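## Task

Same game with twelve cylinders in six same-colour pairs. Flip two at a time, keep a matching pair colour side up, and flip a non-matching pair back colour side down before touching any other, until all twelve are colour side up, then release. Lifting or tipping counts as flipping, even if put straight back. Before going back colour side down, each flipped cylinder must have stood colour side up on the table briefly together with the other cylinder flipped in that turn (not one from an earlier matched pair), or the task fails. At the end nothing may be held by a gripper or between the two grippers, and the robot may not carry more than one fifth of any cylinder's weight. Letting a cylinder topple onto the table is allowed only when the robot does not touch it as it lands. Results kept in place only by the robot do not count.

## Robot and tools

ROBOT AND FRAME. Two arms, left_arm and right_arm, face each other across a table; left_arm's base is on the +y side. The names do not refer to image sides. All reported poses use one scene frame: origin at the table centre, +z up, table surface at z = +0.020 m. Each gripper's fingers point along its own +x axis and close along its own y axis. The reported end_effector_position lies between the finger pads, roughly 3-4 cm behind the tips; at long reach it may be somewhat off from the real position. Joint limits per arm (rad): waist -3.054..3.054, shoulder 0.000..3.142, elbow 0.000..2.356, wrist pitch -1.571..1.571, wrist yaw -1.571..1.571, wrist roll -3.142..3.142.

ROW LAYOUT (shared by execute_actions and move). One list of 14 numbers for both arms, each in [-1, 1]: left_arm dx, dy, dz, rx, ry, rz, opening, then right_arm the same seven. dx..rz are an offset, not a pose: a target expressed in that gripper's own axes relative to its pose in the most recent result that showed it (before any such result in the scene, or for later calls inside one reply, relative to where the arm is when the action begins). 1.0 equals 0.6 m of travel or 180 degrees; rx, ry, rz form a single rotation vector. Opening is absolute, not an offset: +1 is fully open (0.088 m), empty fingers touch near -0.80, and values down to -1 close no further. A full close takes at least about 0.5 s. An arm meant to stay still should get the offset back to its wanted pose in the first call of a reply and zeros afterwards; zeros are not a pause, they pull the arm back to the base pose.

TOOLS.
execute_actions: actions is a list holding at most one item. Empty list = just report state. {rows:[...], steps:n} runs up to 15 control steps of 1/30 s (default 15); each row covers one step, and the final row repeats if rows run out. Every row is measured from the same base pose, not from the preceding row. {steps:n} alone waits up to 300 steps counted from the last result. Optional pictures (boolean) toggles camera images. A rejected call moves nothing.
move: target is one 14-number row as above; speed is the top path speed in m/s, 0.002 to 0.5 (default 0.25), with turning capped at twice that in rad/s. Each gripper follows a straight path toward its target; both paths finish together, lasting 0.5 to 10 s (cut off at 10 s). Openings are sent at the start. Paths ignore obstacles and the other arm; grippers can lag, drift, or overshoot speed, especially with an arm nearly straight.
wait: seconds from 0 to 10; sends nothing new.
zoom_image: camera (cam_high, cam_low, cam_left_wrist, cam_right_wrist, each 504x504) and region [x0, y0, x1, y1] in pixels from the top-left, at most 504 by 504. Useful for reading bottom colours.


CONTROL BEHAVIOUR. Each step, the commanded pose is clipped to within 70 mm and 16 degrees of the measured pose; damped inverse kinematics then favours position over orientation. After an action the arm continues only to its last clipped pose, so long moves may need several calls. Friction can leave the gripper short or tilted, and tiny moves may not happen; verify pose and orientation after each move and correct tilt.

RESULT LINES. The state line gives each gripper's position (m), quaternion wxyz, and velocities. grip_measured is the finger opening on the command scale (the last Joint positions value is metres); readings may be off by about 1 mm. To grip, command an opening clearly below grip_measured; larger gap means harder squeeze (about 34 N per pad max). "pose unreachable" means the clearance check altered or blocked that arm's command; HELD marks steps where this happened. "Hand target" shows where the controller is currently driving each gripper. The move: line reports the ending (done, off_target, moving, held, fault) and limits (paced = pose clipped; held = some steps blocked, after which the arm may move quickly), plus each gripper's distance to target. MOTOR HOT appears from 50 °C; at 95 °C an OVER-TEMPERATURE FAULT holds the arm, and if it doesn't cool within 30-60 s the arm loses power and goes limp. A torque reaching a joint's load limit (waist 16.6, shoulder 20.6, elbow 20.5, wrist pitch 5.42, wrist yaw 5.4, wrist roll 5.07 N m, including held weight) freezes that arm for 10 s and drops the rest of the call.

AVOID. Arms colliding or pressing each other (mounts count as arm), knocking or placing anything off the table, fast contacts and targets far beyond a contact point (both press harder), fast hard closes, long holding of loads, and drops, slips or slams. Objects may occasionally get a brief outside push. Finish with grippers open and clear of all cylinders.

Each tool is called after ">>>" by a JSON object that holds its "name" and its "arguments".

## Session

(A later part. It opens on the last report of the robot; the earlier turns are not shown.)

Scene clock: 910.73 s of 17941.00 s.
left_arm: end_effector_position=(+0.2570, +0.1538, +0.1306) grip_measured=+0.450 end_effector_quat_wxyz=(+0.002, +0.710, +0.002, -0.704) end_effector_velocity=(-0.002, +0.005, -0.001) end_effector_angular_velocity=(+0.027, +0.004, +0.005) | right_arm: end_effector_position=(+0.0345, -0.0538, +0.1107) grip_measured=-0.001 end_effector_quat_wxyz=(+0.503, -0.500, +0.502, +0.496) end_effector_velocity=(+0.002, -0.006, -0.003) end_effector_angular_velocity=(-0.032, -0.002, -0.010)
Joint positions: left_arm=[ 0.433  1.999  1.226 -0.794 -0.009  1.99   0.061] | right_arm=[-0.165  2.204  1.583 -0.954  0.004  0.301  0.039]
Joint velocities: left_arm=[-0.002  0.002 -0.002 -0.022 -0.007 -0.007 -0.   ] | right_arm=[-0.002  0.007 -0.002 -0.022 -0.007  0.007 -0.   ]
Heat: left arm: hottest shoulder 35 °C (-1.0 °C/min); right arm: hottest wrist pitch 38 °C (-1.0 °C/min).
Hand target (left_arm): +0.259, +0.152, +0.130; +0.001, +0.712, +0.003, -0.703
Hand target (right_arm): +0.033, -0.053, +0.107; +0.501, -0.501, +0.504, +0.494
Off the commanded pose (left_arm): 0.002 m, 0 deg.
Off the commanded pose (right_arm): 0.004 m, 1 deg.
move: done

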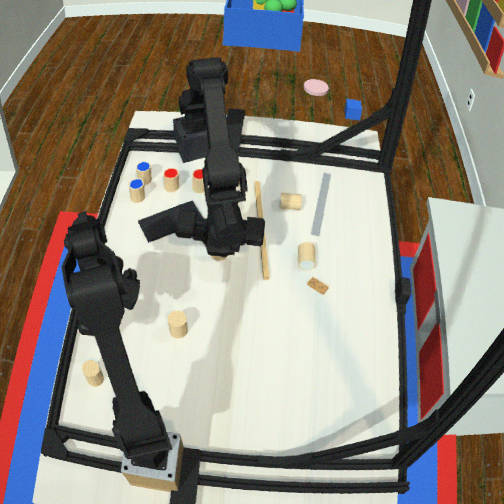

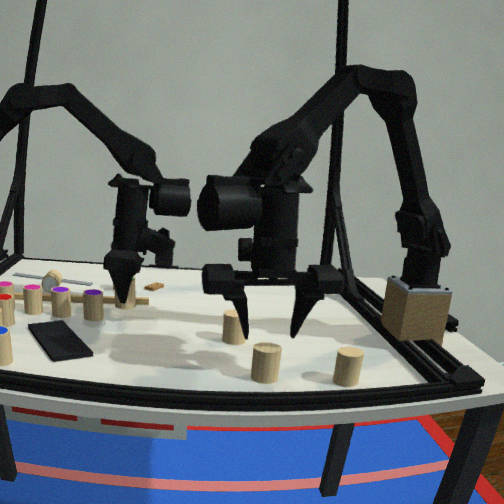

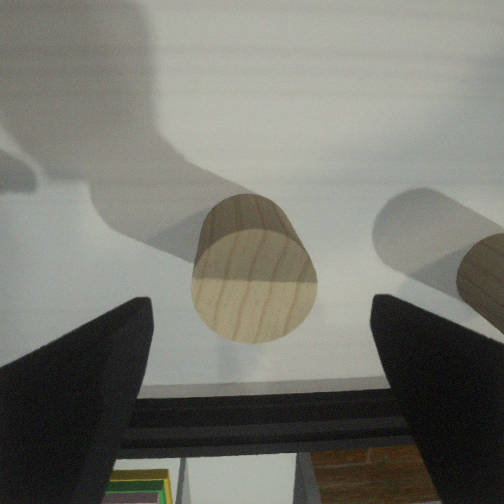

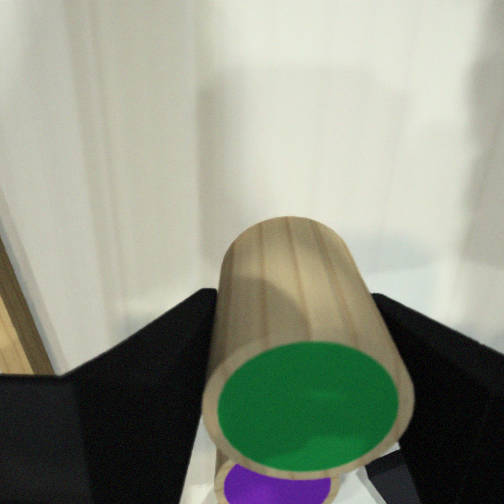

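>>> {"name": "move", "arguments": {"target": [0.095,-0.001,0.005,0,0,0,0.45, 0.061,0,0,0,0,0,-0.3], "speed": 0.1}}

>>> {"name": "execute_actions", "arguments": {"actions": [{"rows":[[0,0,0,0,0,0,-0.3,0,0,0,0,0,0,0.4]],"steps":11}]}}

>>> {"name": "move", "arguments": {"target": [-0.09,0,0,0,0,0,-0.3, -0.09,0,0,0,0,0,0.4], "speed": 0.2}}

>>> {"name": "move", "arguments": {"target": [-0.303,0.165,0.215,0,0,0.503,-0.3, -0.287,-0.157,-0.018,0,-0.502,0,0.5], "speed": 0.4}}

Scene clock: 920.20 s of 17941.00 s.
left_arm: end_effector_position=(+0.2566, +0.1527, +0.0767) grip_measured=+0.450 end_effector_quat_wxyz=(+0.005, +0.712, -0.000, -0.702) end_effector_velocity=(+0.001, -0.001, +0.000) end_effector_angular_velocity=(-0.004, -0.010, -0.010) | right_arm: end_effector_position=(+0.0334, -0.0502, +0.0823) grip_measured=-0.001 end_effector_quat_wxyz=(+0.507, -0.493, +0.498, +0.502) end_effector_velocity=(-0.003, +0.000, +0.000) end_effector_angular_velocity=(+0.001, +0.023, +0.005)
Joint positions: left_arm=[ 0.431  2.117  1.151 -0.592 -0.009  1.986  0.061] | right_arm=[-0.165  2.247  1.532 -0.839  0.004  0.301  0.039]
Joint velocities: left_arm=[-0.002 -0.002 -0.002  0.007 -0.007  0.007  0.   ] | right_arm=[-0.002 -0.002 -0.002  0.007 -0.022 -0.007 -0.   ]
Heat: left arm: hottest shoulder 35 °C (-1.0 °C/min); right arm: hottest elbow 38 °C (-2.0 °C/min).
Hand target (left_arm): +0.255, +0.155, +0.073; +0.002, +0.710, +0.002, -0.704
Hand target (right_arm): +0.035, -0.054, +0.074; +0.503, -0.500, +0.502, +0.496
Off the commanded pose (left_arm): 0.004 m, 1 deg.
Off the commanded pose (right_arm): 0.009 m, 1 deg.
move: off_target (right_arm)

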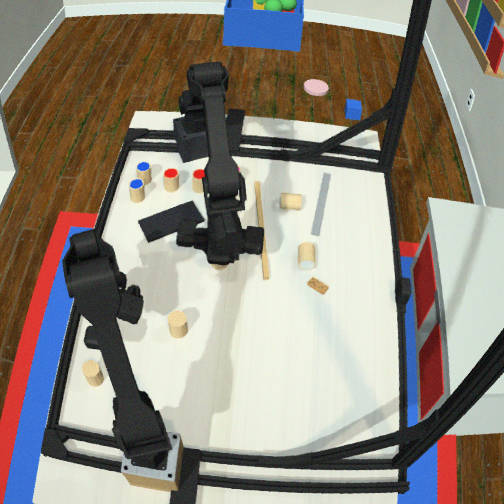

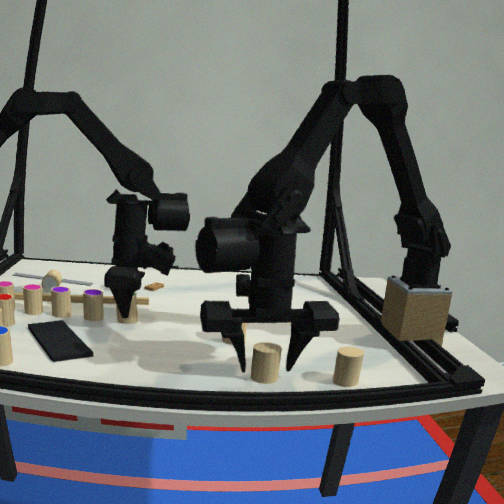

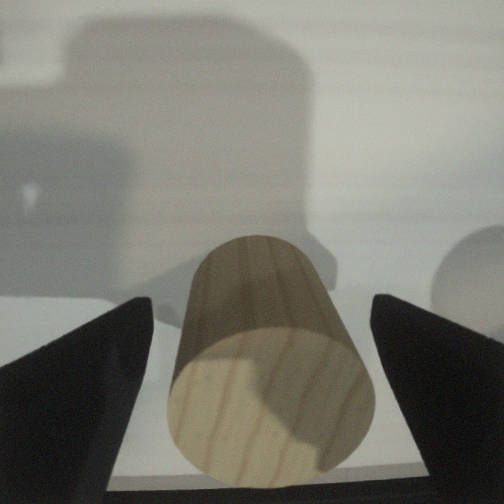

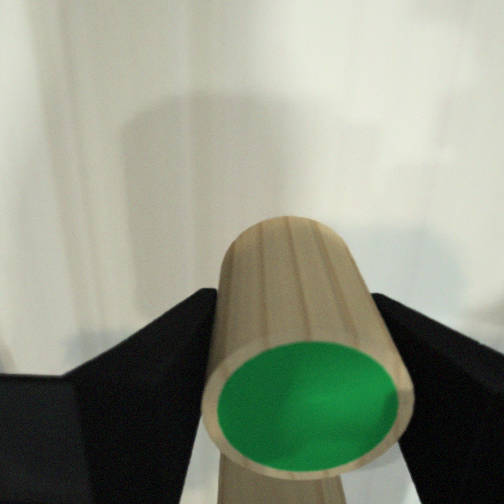

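Scene clock: 920.57 s of 17941.00 s.
left_arm: end_effector_position=(+0.2566, +0.1526, +0.0768) grip_measured=+0.016 end_effector_quat_wxyz=(+0.005, +0.712, -0.000, -0.702) end_effector_velocity=(-0.001, +0.002, +0.000) end_effector_angular_velocity=(+0.010, -0.004, +0.005) | right_arm: end_effector_position=(+0.0334, -0.0502, +0.0823) grip_measured=+0.384 end_effector_quat_wxyz=(+0.506, -0.493, +0.498, +0.502) end_effector_velocity=(+0.003, -0.001, +0.000) end_effector_angular_velocity=(-0.005, -0.009, +0.005)
Joint positions: left_arm=[ 0.431  2.117  1.151 -0.592 -0.009  1.986  0.04 ] | right_arm=[-0.165  2.247  1.532 -0.839  0.004  0.301  0.058]
Joint velocities: left_arm=[-0.002 -0.002 -0.002 -0.007 -0.007 -0.007 -0.   ] | right_arm=[-0.002 -0.002 -0.002 -0.007  0.007 -0.007  0.008]
Heat: left arm: hottest shoulder 35 °C (-1.0 °C/min); right arm: hottest elbow 38 °C (-2.0 °C/min).
Hand target (left_arm): +0.257, +0.153, +0.077; +0.005, +0.712, -0.000, -0.702
Hand target (right_arm): +0.033, -0.050, +0.082; +0.506, -0.493, +0.498, +0.502
Off the commanded pose (left_arm): 0.000 m, 0 deg.
Off the commanded pose (right_arm): 0.000 m, 0 deg.
Steps of this call (steps 1 to 11: all 11 steps of this action). Readings (end_effector_position):
1: left_arm (+0.2566, +0.1527, +0.0767) | right_arm (+0.0334, -0.0502, +0.0823)
2: left_arm (+0.2567, +0.1527, +0.0768) | right_arm (+0.0334, -0.0502, +0.0823)
4: left_arm (+0.2566, +0.1526, +0.0768) | right_arm (+0.0334, -0.0502, +0.0823)
8: left_arm (+0.2566, +0.1527, +0.0767) | right_arm (+0.0334, -0.0502, +0.0823)
11: the state above

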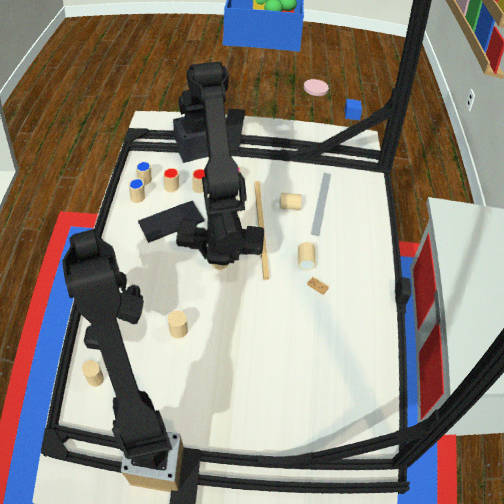

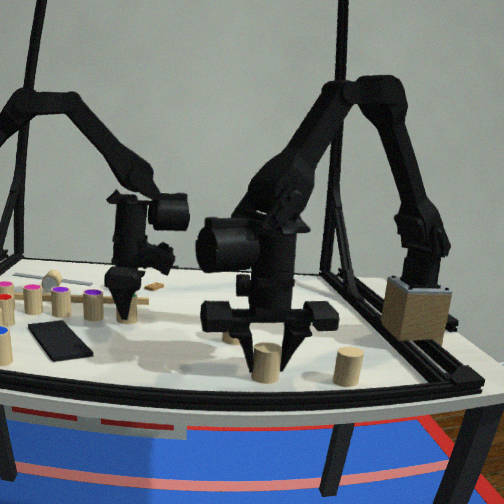

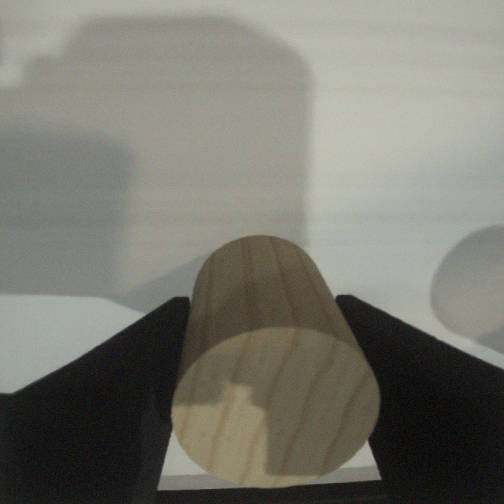

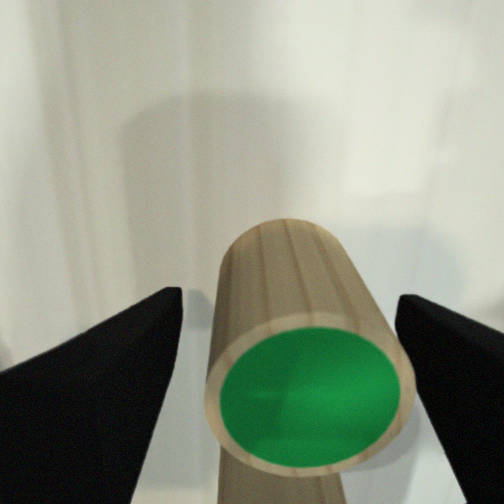

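Scene clock: 921.63 s of 17941.00 s.
left_arm: end_effector_position=(+0.2545, +0.1573, +0.1244) grip_measured=+0.015 end_effector_quat_wxyz=(-0.002, +0.709, +0.006, -0.705) end_effector_velocity=(+0.001, -0.001, +0.002) end_effector_angular_velocity=(+0.001, -0.008, -0.010) | right_arm: end_effector_position=(+0.0347, -0.0544, +0.1284) grip_measured=+0.400 end_effector_quat_wxyz=(+0.503, -0.499, +0.502, +0.496) end_effector_velocity=(-0.000, +0.001, +0.000) end_effector_angular_velocity=(+0.005, +0.009, +0.005)
Joint positions: left_arm=[ 0.431  2.005  1.206 -0.78  -0.009  1.986  0.04 ] | right_arm=[-0.165  2.177  1.615 -1.012  0.004  0.301  0.059]
Joint velocities: left_arm=[-0.002 -0.002  0.007 -0.007 -0.007  0.007  0.   ] | right_arm=[-0.002 -0.002 -0.002  0.007 -0.007 -0.007 -0.   ]
Heat: left arm: hottest shoulder 35 °C (-1.0 °C/min); right arm: hottest elbow 38 °C (-2.0 °C/min).
Hand target (left_arm): +0.256, +0.153, +0.131; +0.005, +0.712, -0.000, -0.703
Hand target (right_arm): +0.033, -0.051, +0.136; +0.506, -0.493, +0.498, +0.502
Off the commanded pose (left_arm): 0.008 m, 1 deg.
Off the commanded pose (right_arm): 0.009 m, 1 deg.
move: off_target (right_arm)

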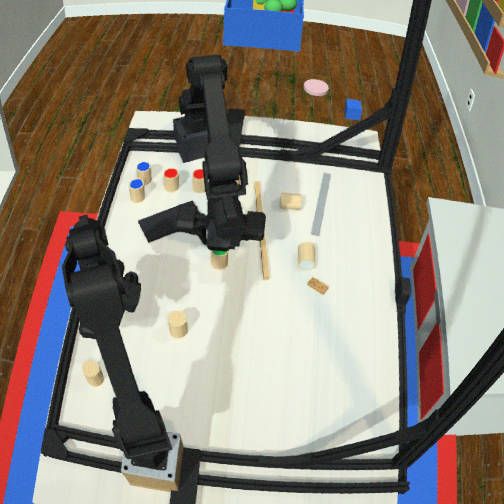

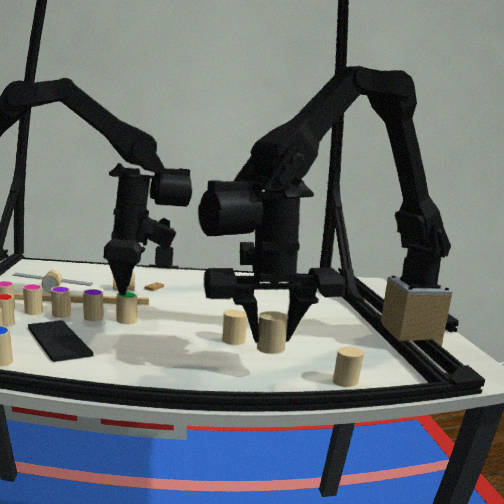

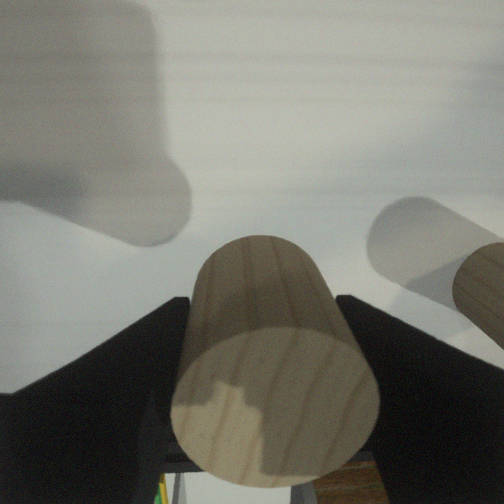

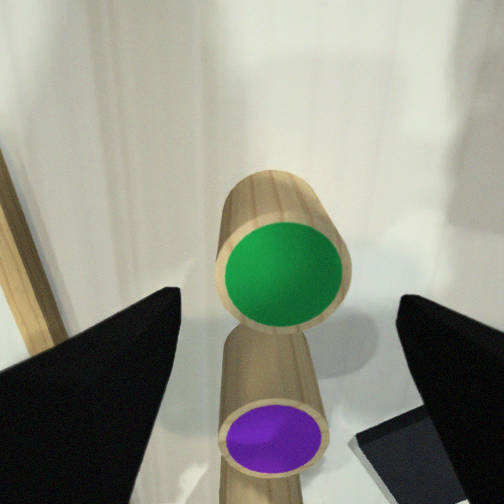

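Scene clock: 924.20 s of 17941.00 s.
left_arm: end_effector_position=(+0.1251, +0.0546, +0.3083) grip_measured=+0.013 end_effector_quat_wxyz=(+0.501, +0.500, -0.501, -0.498) end_effector_velocity=(+0.000, +0.000, -0.003) end_effector_angular_velocity=(+0.012, +0.023, +0.015) | right_arm: end_effector_position=(+0.1259, -0.0649, +0.3095) grip_measured=+0.500 end_effector_quat_wxyz=(+0.706, +0.006, -0.010, +0.708) end_effector_velocity=(-0.002, +0.000, +0.003) end_effector_angular_velocity=(+0.012, -0.021, +0.019)
Joint positions: left_arm=[0.055 1.627 0.516 1.115 0.045 1.573 0.04 ] | right_arm=[-0.347  1.395  0.442  0.975  0.107 -0.007  0.064]
Joint velocities: left_arm=[-0.007  0.002 -0.002 -0.007 -0.022 -0.022  0.   ] | right_arm=[-0.002 -0.002  0.002  0.007 -0.022 -0.022 -0.   ]
Heat: left arm: hottest shoulder 36 °C (+0.0 °C/min); right arm: hottest elbow 38 °C (-2.0 °C/min).
Hand target (left_arm): +0.124, +0.056, +0.305; +0.500, +0.501, -0.499, -0.500
Hand target (right_arm): +0.127, -0.065, +0.302; +0.706, -0.001, -0.005, +0.708
Off the commanded pose (left_arm): 0.004 m, 0 deg.
Off the commanded pose (right_arm): 0.009 m, 1 deg.
move: off_target (right_arm)

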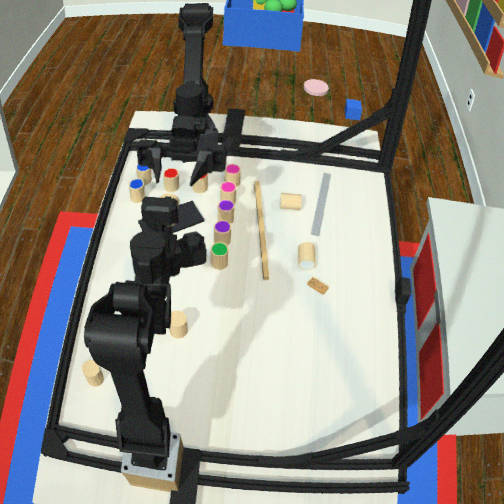

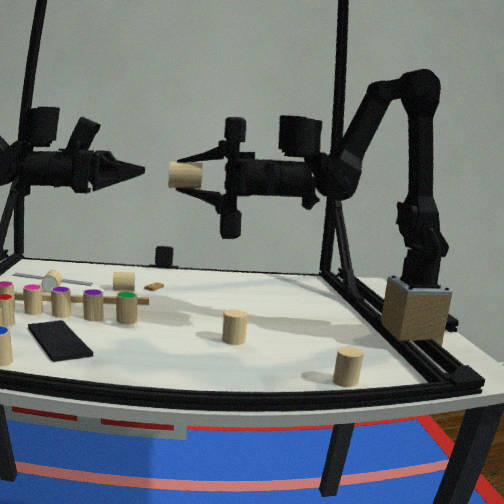

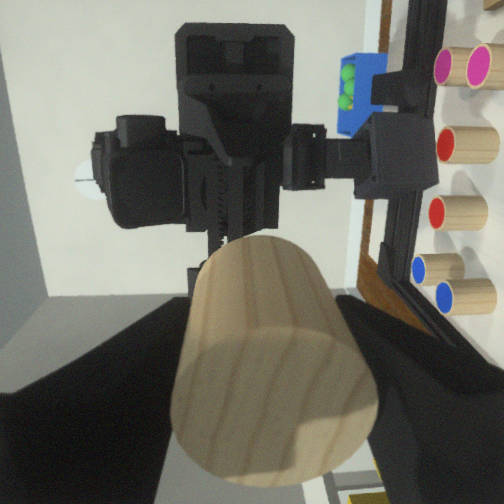

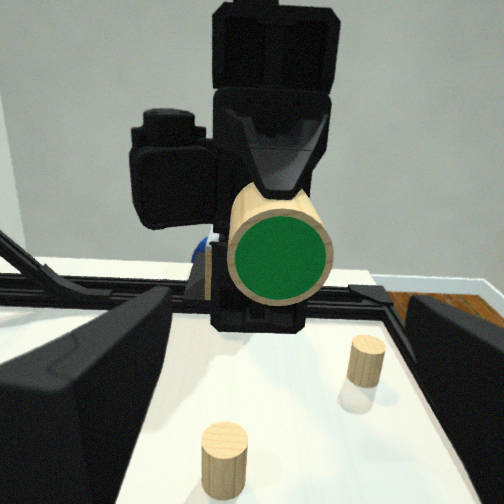

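>>> {"name": "move", "arguments": {"target": [0.141,0.0095,0.002,0,0,0,-0.3, 0,0,-0.007,0,0.007,0,0.5], "speed": 0.15}}

>>> {"name": "execute_actions", "arguments": {"actions": [{"rows":[[0,0,0,0,0,0,-0.3,0,0,0,0,0,0,-0.3]],"steps":11}], "pictures": false}}

>>> {"name": "move", "arguments": {"target": [-0.06,0,0,0,0,0,0.5, -0.06,0,0,0,0,0,-0.3], "speed": 0.1}}

>>> {"name": "move", "arguments": {"target": [-0.428,-0.313,-0.252,0,0,-0.497,0.5, 0.077,0.022,-0.322,0,0.504,0,-0.3], "speed": 0.4}}

Scene clock: 934.17 s of 17941.00 s.
left_arm: end_effector_position=(+0.1251, -0.0266, +0.3111) grip_measured=+0.011 end_effector_quat_wxyz=(+0.499, +0.502, -0.499, -0.500) end_effector_velocity=(-0.002, -0.001, -0.001) end_effector_angular_velocity=(+0.012, -0.007, -0.010) | right_arm: end_effector_position=(+0.1260, -0.0648, +0.3033) grip_measured=+0.500 end_effector_quat_wxyz=(+0.706, -0.004, -0.001, +0.708) end_effector_velocity=(+0.002, -0.000, -0.002) end_effector_angular_velocity=(-0.007, -0.023, +0.000)
Joint positions: left_arm=[0.044 1.874 0.857 1.013 0.034 1.573 0.04 ] | right_arm=[-0.347  1.396  0.441  0.951  0.107 -0.007  0.064]
Joint velocities: left_arm=[-0.002 -0.002  0.007 -0.022  0.007  0.007 -0.   ] | right_arm=[-0.007 -0.002 -0.002 -0.007 -0.007 -0.022 -0.   ]
Heat: left arm: hottest shoulder 35 °C (+0.0 °C/min); right arm: hottest wrist pitch 38 °C (-1.0 °C/min).
Hand target (left_arm): +0.124, -0.030, +0.314; +0.501, +0.500, -0.501, -0.498
Hand target (right_arm): +0.126, -0.065, +0.305; +0.706, -0.001, -0.002, +0.708
Off the commanded pose (left_arm): 0.005 m, 0 deg.
Off the commanded pose (right_arm): 0.002 m, 0 deg.
move: done

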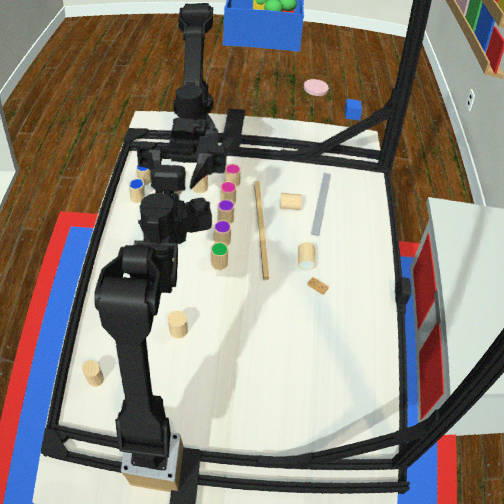

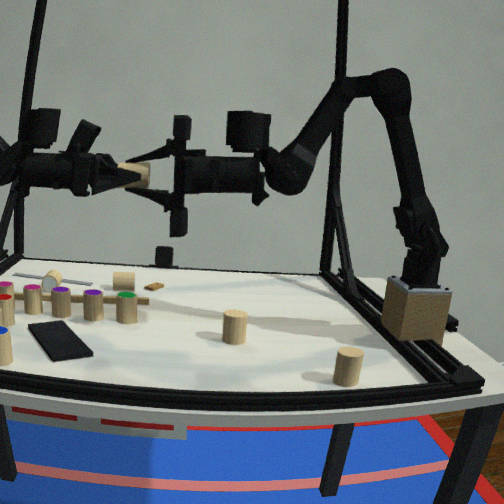

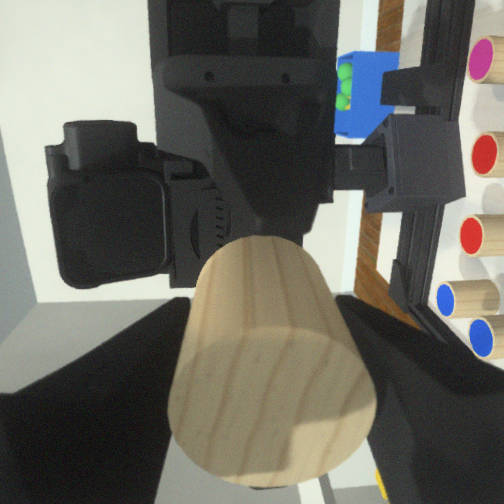

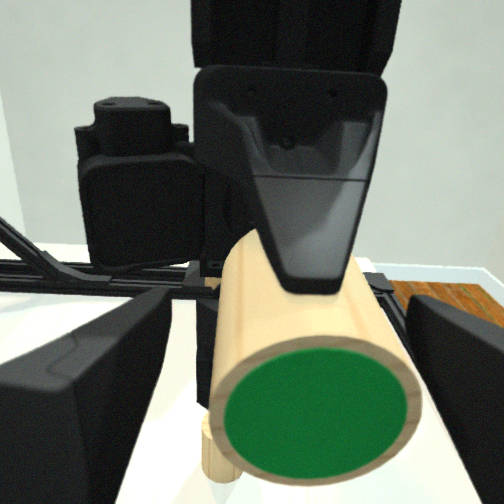

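Scene clock: 934.53 s of 17941.00 s.
left_arm: end_effector_position=(+0.1248, -0.0266, +0.3110) grip_measured=+0.011 end_effector_quat_wxyz=(+0.498, +0.502, -0.499, -0.501) end_effector_velocity=(-0.000, +0.001, -0.001) end_effector_angular_velocity=(+0.007, +0.008, +0.005) | right_arm: end_effector_position=(+0.1264, -0.0648, +0.3033) grip_measured=+0.002 end_effector_quat_wxyz=(+0.707, -0.004, -0.001, +0.707) end_effector_velocity=(-0.002, +0.000, +0.000) end_effector_angular_velocity=(-0.002, -0.007, +0.020)
Joint positions: left_arm=[0.044 1.874 0.857 1.013 0.035 1.573 0.04 ] | right_arm=[-0.348  1.396  0.441  0.951  0.108 -0.007  0.039]
Joint velocities: left_arm=[-0.002 -0.002 -0.002 -0.007 -0.007 -0.007  0.   ] | right_arm=[-0.002 -0.002  0.002 -0.007 -0.022 -0.007 -0.   ]
Heat: left arm: hottest shoulder 35 °C (+0.0 °C/min); right arm: hottest wrist pitch 38 °C (-1.0 °C/min).
Hand target (left_arm): +0.125, -0.027, +0.311; +0.499, +0.502, -0.499, -0.500
Hand target (right_arm): +0.126, -0.065, +0.303; +0.706, -0.004, -0.001, +0.708
Off the commanded pose (left_arm): 0.000 m, 0 deg.
Off the commanded pose (right_arm): 0.000 m, 0 deg.
Steps of this call (steps 1 to 11: all 11 steps of this action). Readings (end_effector_position):
1: left_arm (+0.1251, -0.0266, +0.3111) | right_arm (+0.1260, -0.0648, +0.3033)
2: left_arm (+0.1251, -0.0266, +0.3111) | right_arm (+0.1260, -0.0648, +0.3033)
4: left_arm (+0.1251, -0.0266, +0.3111) | right_arm (+0.1260, -0.0648, +0.3033)
8: left_arm (+0.1248, -0.0266, +0.3110) | right_arm (+0.1264, -0.0648, +0.3033)
11: the state above

Scene clock: 935.60 s of 17941.00 s.
left_arm: end_effector_position=(+0.1238, +0.0065, +0.3086) grip_measured=+0.500 end_effector_quat_wxyz=(+0.497, +0.503, -0.498, -0.502) end_effector_velocity=(-0.000, +0.002, +0.001) end_effector_angular_velocity=(-0.012, -0.008, +0.005) | right_arm: end_effector_position=(+0.1262, -0.0981, +0.3029) grip_measured=+0.001 end_effector_quat_wxyz=(+0.706, -0.006, +0.000, +0.708) end_effector_velocity=(+0.000, -0.003, -0.002) end_effector_angular_velocity=(-0.012, +0.006, +0.005)
Joint positions: left_arm=[0.044 1.774 0.714 1.048 0.035 1.573 0.063] | right_arm=[-0.33   1.229  0.333  0.887  0.125 -0.007  0.039]
Joint velocities: left_arm=[-0.002 -0.002 -0.012  0.022 -0.007  0.007 -0.   ] | right_arm=[-0.002 -0.017 -0.007 -0.022 -0.007  0.007 -0.   ]
Heat: left arm: hottest shoulder 35 °C (+0.0 °C/min); right arm: hottest wrist pitch 38 °C (-1.0 °C/min).
Hand target (left_arm): +0.125, +0.009, +0.311; +0.498, +0.502, -0.500, -0.500
Hand target (right_arm): +0.126, -0.101, +0.304; +0.707, -0.004, -0.001, +0.707
Off the commanded pose (left_arm): 0.004 m, 0 deg.
Off the commanded pose (right_arm): 0.003 m, 0 deg.
move: done

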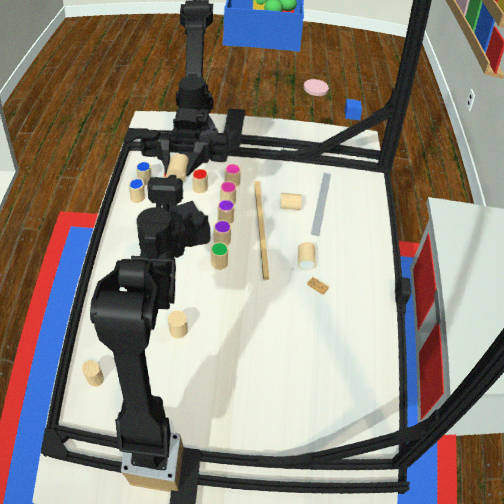

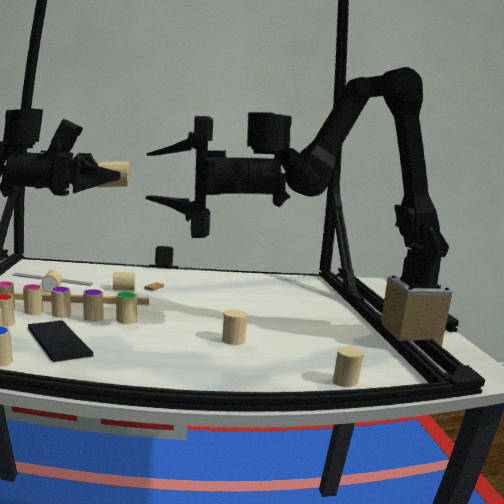

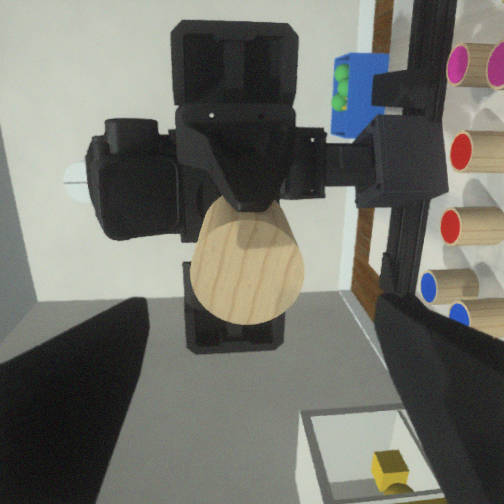

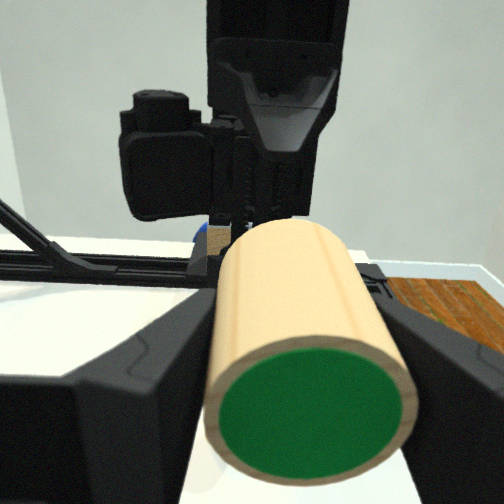

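Scene clock: 938.23 s of 17941.00 s.
left_arm: end_effector_position=(+0.2745, +0.2677, +0.1245) grip_measured=+0.500 end_effector_quat_wxyz=(+0.000, +0.709, +0.002, -0.705) end_effector_velocity=(+0.001, -0.000, +0.000) end_effector_angular_velocity=(-0.001, -0.010, +0.005) | right_arm: end_effector_position=(+0.1157, -0.0554, +0.1116) grip_measured=+0.001 end_effector_quat_wxyz=(+0.500, -0.504, +0.503, +0.492) end_effector_velocity=(+0.000, -0.006, -0.003) end_effector_angular_velocity=(-0.032, +0.004, +0.005)
Joint positions: left_arm=[ 0.68   1.722  0.82  -0.667 -0.007  2.238  0.063] | right_arm=[-0.362  2.15   1.499 -0.935  0.008  0.103  0.039]
Joint velocities: left_arm=[-0.002 -0.002 -0.002  0.007 -0.007 -0.007 -0.   ] | right_arm=[-0.002  0.007 -0.002 -0.022 -0.007 -0.007 -0.   ]
Heat: left arm: hottest shoulder 35 °C (+0.0 °C/min); right arm: hottest elbow 38 °C (+0.0 °C/min).
Hand target (left_arm): +0.277, +0.266, +0.125; +0.000, +0.711, +0.003, -0.704
Hand target (right_arm): +0.116, -0.054, +0.108; +0.499, -0.504, +0.507, +0.490
Off the commanded pose (left_arm): 0.002 m, 0 deg.
Off the commanded pose (right_arm): 0.003 m, 1 deg.
move: done

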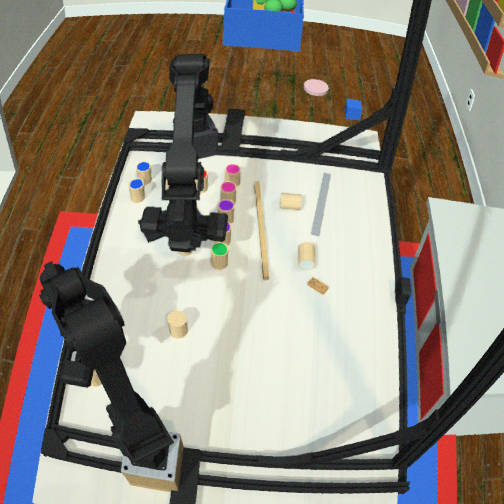

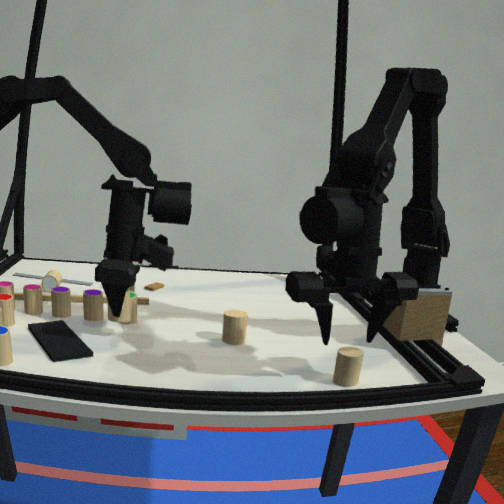

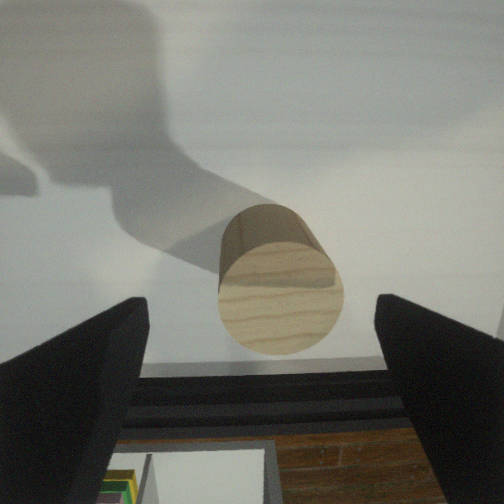

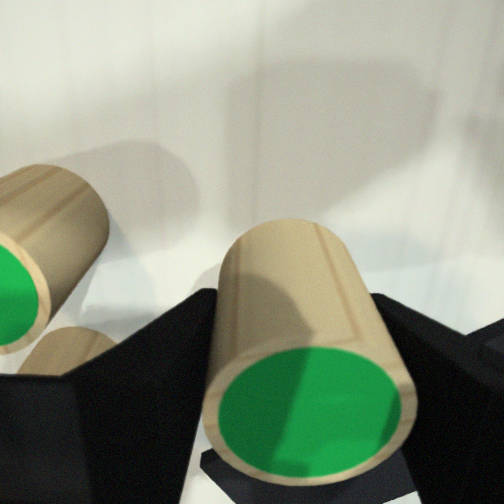

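>>> {"name": "move", "arguments": {"target": [0.092,-0.0145,0.002,0,0,0,0.65, 0.0635,0,0.003,0,0.004,0,-0.3], "speed": 0.1}}

>>> {"name": "execute_actions", "arguments": {"actions": [{"rows":[[0,0,0,0,0,0,0.65,0,0,0,0,0,0,0.3]],"steps":9}]}}

>>> {"name": "move", "arguments": {"target": [0,0,0,0,0,0,0.5, -0.09,0,0,0,0,0,0.3], "speed": 0.2}}

Scene clock: 944.97 s of 17941.00 s.
left_arm: end_effector_position=(+0.2749, +0.2741, +0.0716) grip_measured=+0.650 end_effector_quat_wxyz=(+0.002, +0.711, -0.000, -0.703) end_effector_velocity=(+0.001, -0.002, -0.002) end_effector_angular_velocity=(-0.005, -0.013, +0.000) | right_arm: end_effector_position=(+0.1152, -0.0509, +0.0803) grip_measured=+0.000 end_effector_quat_wxyz=(+0.502, -0.502, +0.502, +0.494) end_effector_velocity=(+0.002, -0.000, +0.001) end_effector_angular_velocity=(-0.002, -0.007, +0.005)
Joint positions: left_arm=[ 0.697  1.869  0.717 -0.408 -0.007  2.255  0.071] | right_arm=[-0.362  2.215  1.468 -0.834  0.007  0.103  0.039]
Joint velocities: left_arm=[-0.007  0.007 -0.002  0.022 -0.007 -0.007 -0.   ] | right_arm=[-0.002 -0.002  0.002 -0.007  0.007 -0.007  0.   ]
Heat: left arm: hottest shoulder 35 °C (+0.0 °C/min); right arm: hottest elbow 38 °C (+0.0 °C/min).
Hand target (left_arm): +0.274, +0.277, +0.069; +0.000, +0.709, +0.002, -0.705
Hand target (right_arm): +0.116, -0.054, +0.074; +0.497, -0.507, +0.506, +0.489
Off the commanded pose (left_arm): 0.004 m, 1 deg.
Off the commanded pose (right_arm): 0.008 m, 1 deg.
move: done

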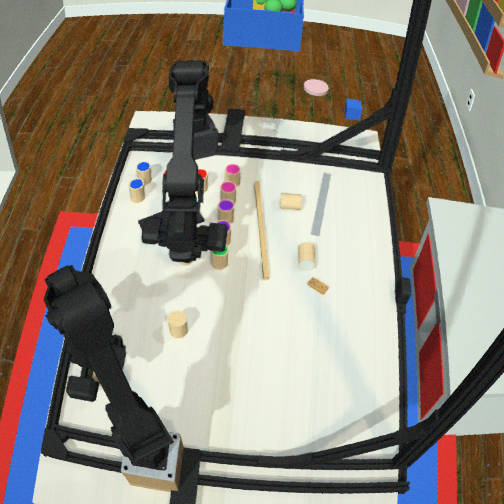

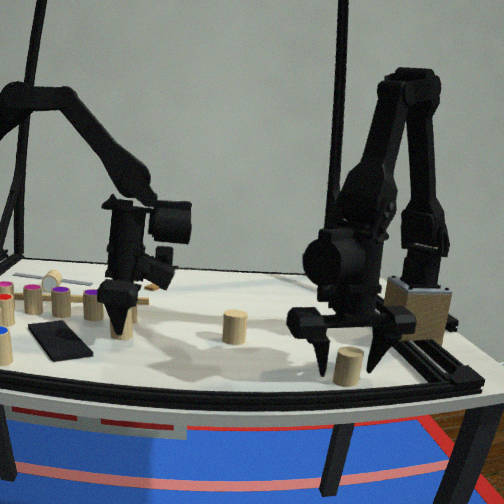

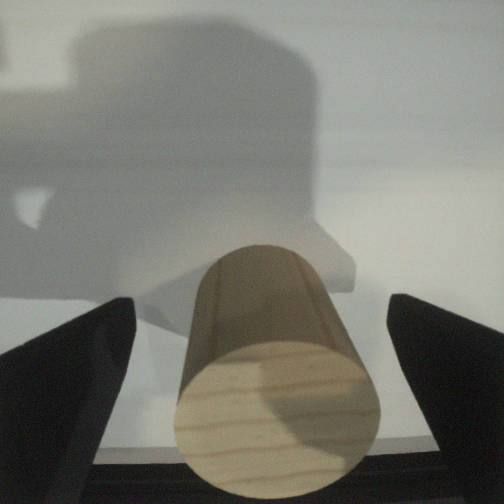

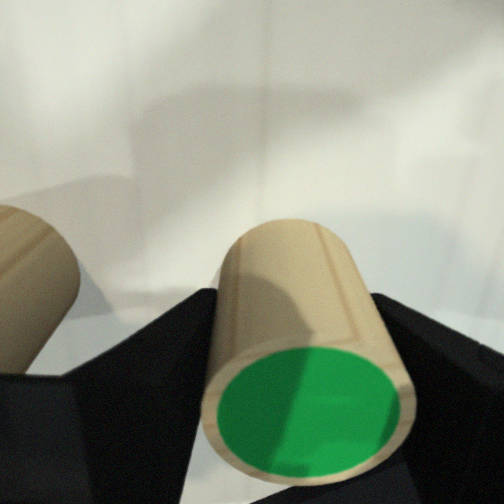

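Scene clock: 945.27 s of 17941.00 s.
left_arm: end_effector_position=(+0.2749, +0.2741, +0.0716) grip_measured=+0.650 end_effector_quat_wxyz=(+0.002, +0.711, -0.000, -0.703) end_effector_velocity=(-0.001, +0.002, +0.000) end_effector_angular_velocity=(+0.010, -0.001, +0.005) | right_arm: end_effector_position=(+0.1152, -0.0509, +0.0803) grip_measured=+0.273 end_effector_quat_wxyz=(+0.502, -0.502, +0.502, +0.494) end_effector_velocity=(-0.000, -0.000, +0.001) end_effector_angular_velocity=(-0.003, +0.007, +0.005)
Joint positions: left_arm=[ 0.697  1.869  0.717 -0.408 -0.007  2.255  0.071] | right_arm=[-0.362  2.215  1.468 -0.834  0.007  0.103  0.052]
Joint velocities: left_arm=[-0.002 -0.002 -0.002 -0.007 -0.007 -0.007 -0.   ] | right_arm=[-0.002 -0.002  0.002 -0.007 -0.007 -0.007  0.013]
Heat: left arm: hottest shoulder 35 °C (+0.0 °C/min); right arm: hottest elbow 38 °C (+0.0 °C/min).
Hand target (left_arm): +0.275, +0.274, +0.072; +0.002, +0.711, -0.000, -0.703
Hand target (right_arm): +0.115, -0.051, +0.080; +0.502, -0.502, +0.502, +0.494
Off the commanded pose (left_arm): 0.000 m, 0 deg.
Off the commanded pose (right_arm): 0.000 m, 0 deg.
Steps of this call (steps 1 to 9: all 9 steps of this action). Readings (end_effector_position):
1: left_arm (+0.2749, +0.2741, +0.0716) | right_arm (+0.1152, -0.0509, +0.0803)
2: left_arm (+0.2749, +0.2741, +0.0716) | right_arm (+0.1152, -0.0509, +0.0803)
4: left_arm (+0.2749, +0.2741, +0.0716) | right_arm (+0.1152, -0.0509, +0.0803)
8: left_arm (+0.2749, +0.2741, +0.0716) | right_arm (+0.1152, -0.0509, +0.0803)
9: the state above

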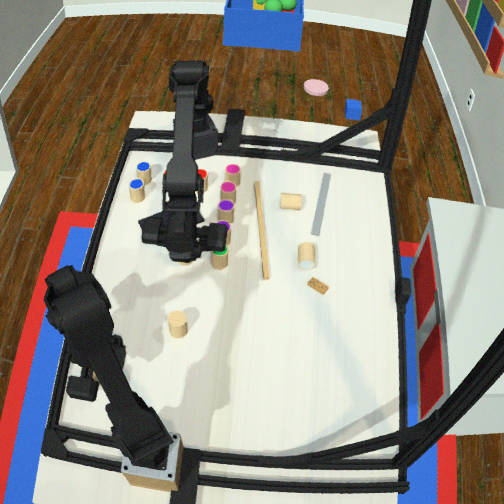

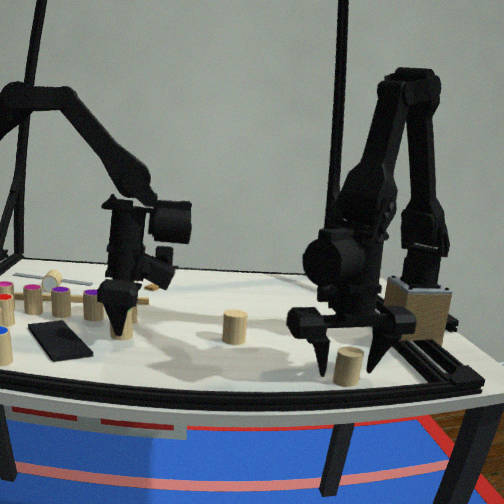

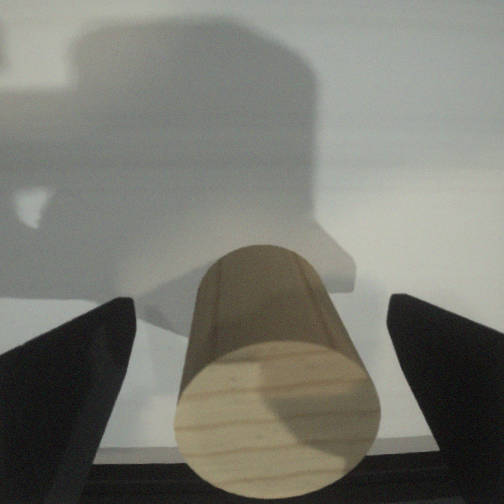

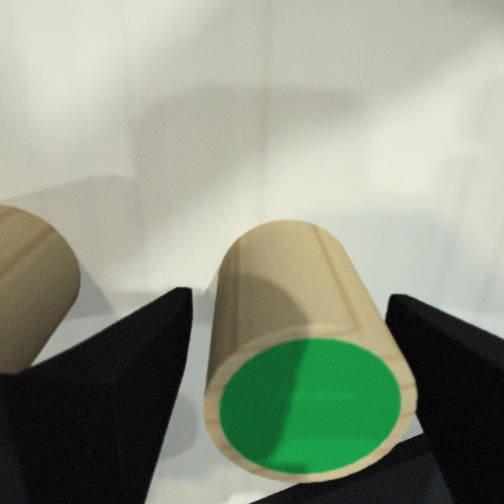

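Scene clock: 946.40 s of 17941.00 s.
left_arm: end_effector_position=(+0.2749, +0.2741, +0.0716) grip_measured=+0.500 end_effector_quat_wxyz=(+0.002, +0.711, -0.000, -0.703) end_effector_velocity=(+0.001, -0.000, +0.000) end_effector_angular_velocity=(-0.001, -0.010, +0.005) | right_arm: end_effector_position=(+0.1155, -0.0538, +0.1266) grip_measured=+0.300 end_effector_quat_wxyz=(+0.497, -0.508, +0.507, +0.488) end_effector_velocity=(-0.000, +0.002, -0.000) end_effector_angular_velocity=(+0.006, +0.009, +0.019)
Joint positions: left_arm=[ 0.697  1.869  0.717 -0.408 -0.007  2.255  0.064] | right_arm=[-0.362  2.147  1.557 -1.012  0.007  0.103  0.054]
Joint velocities: left_arm=[-0.002 -0.002 -0.002  0.007 -0.007 -0.007 -0.   ] | right_arm=[-0.002  0.002  0.002  0.007 -0.007 -0.022 -0.   ]
Heat: left arm: hottest shoulder 35 °C (+0.0 °C/min); right arm: hottest elbow 38 °C (+0.0 °C/min).
Hand target (left_arm): +0.275, +0.274, +0.072; +0.002, +0.711, -0.000, -0.703
Hand target (right_arm): +0.114, -0.050, +0.134; +0.502, -0.502, +0.502, +0.494
Off the commanded pose (left_arm): 0.000 m, 0 deg.
Off the commanded pose (right_arm): 0.008 m, 1 deg.
move: done

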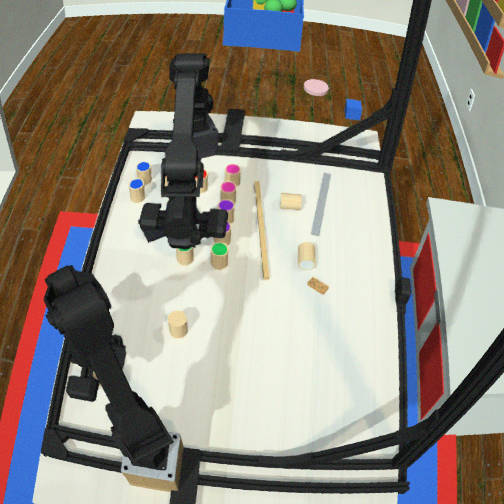

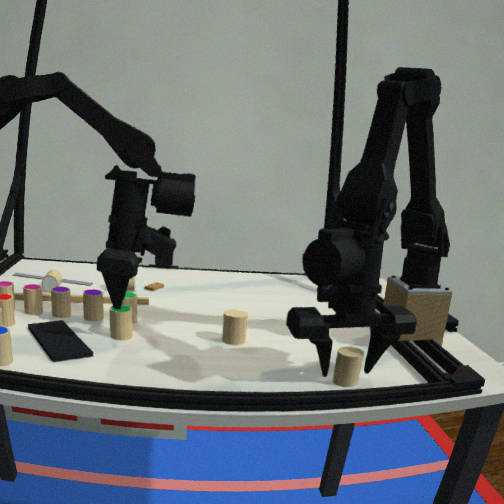

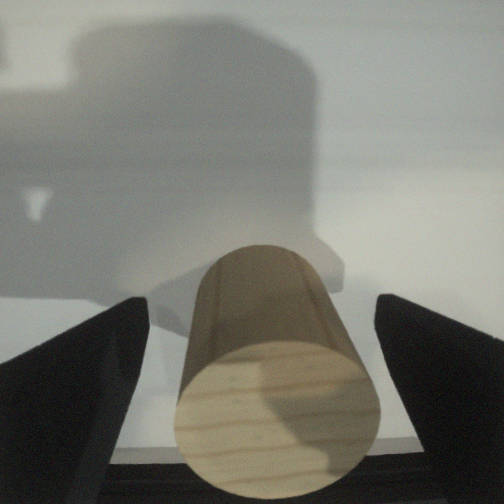

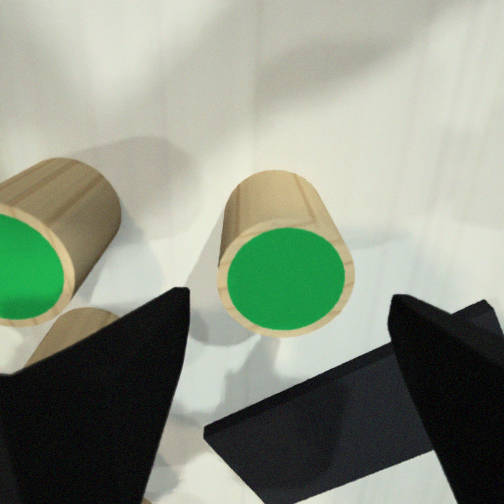

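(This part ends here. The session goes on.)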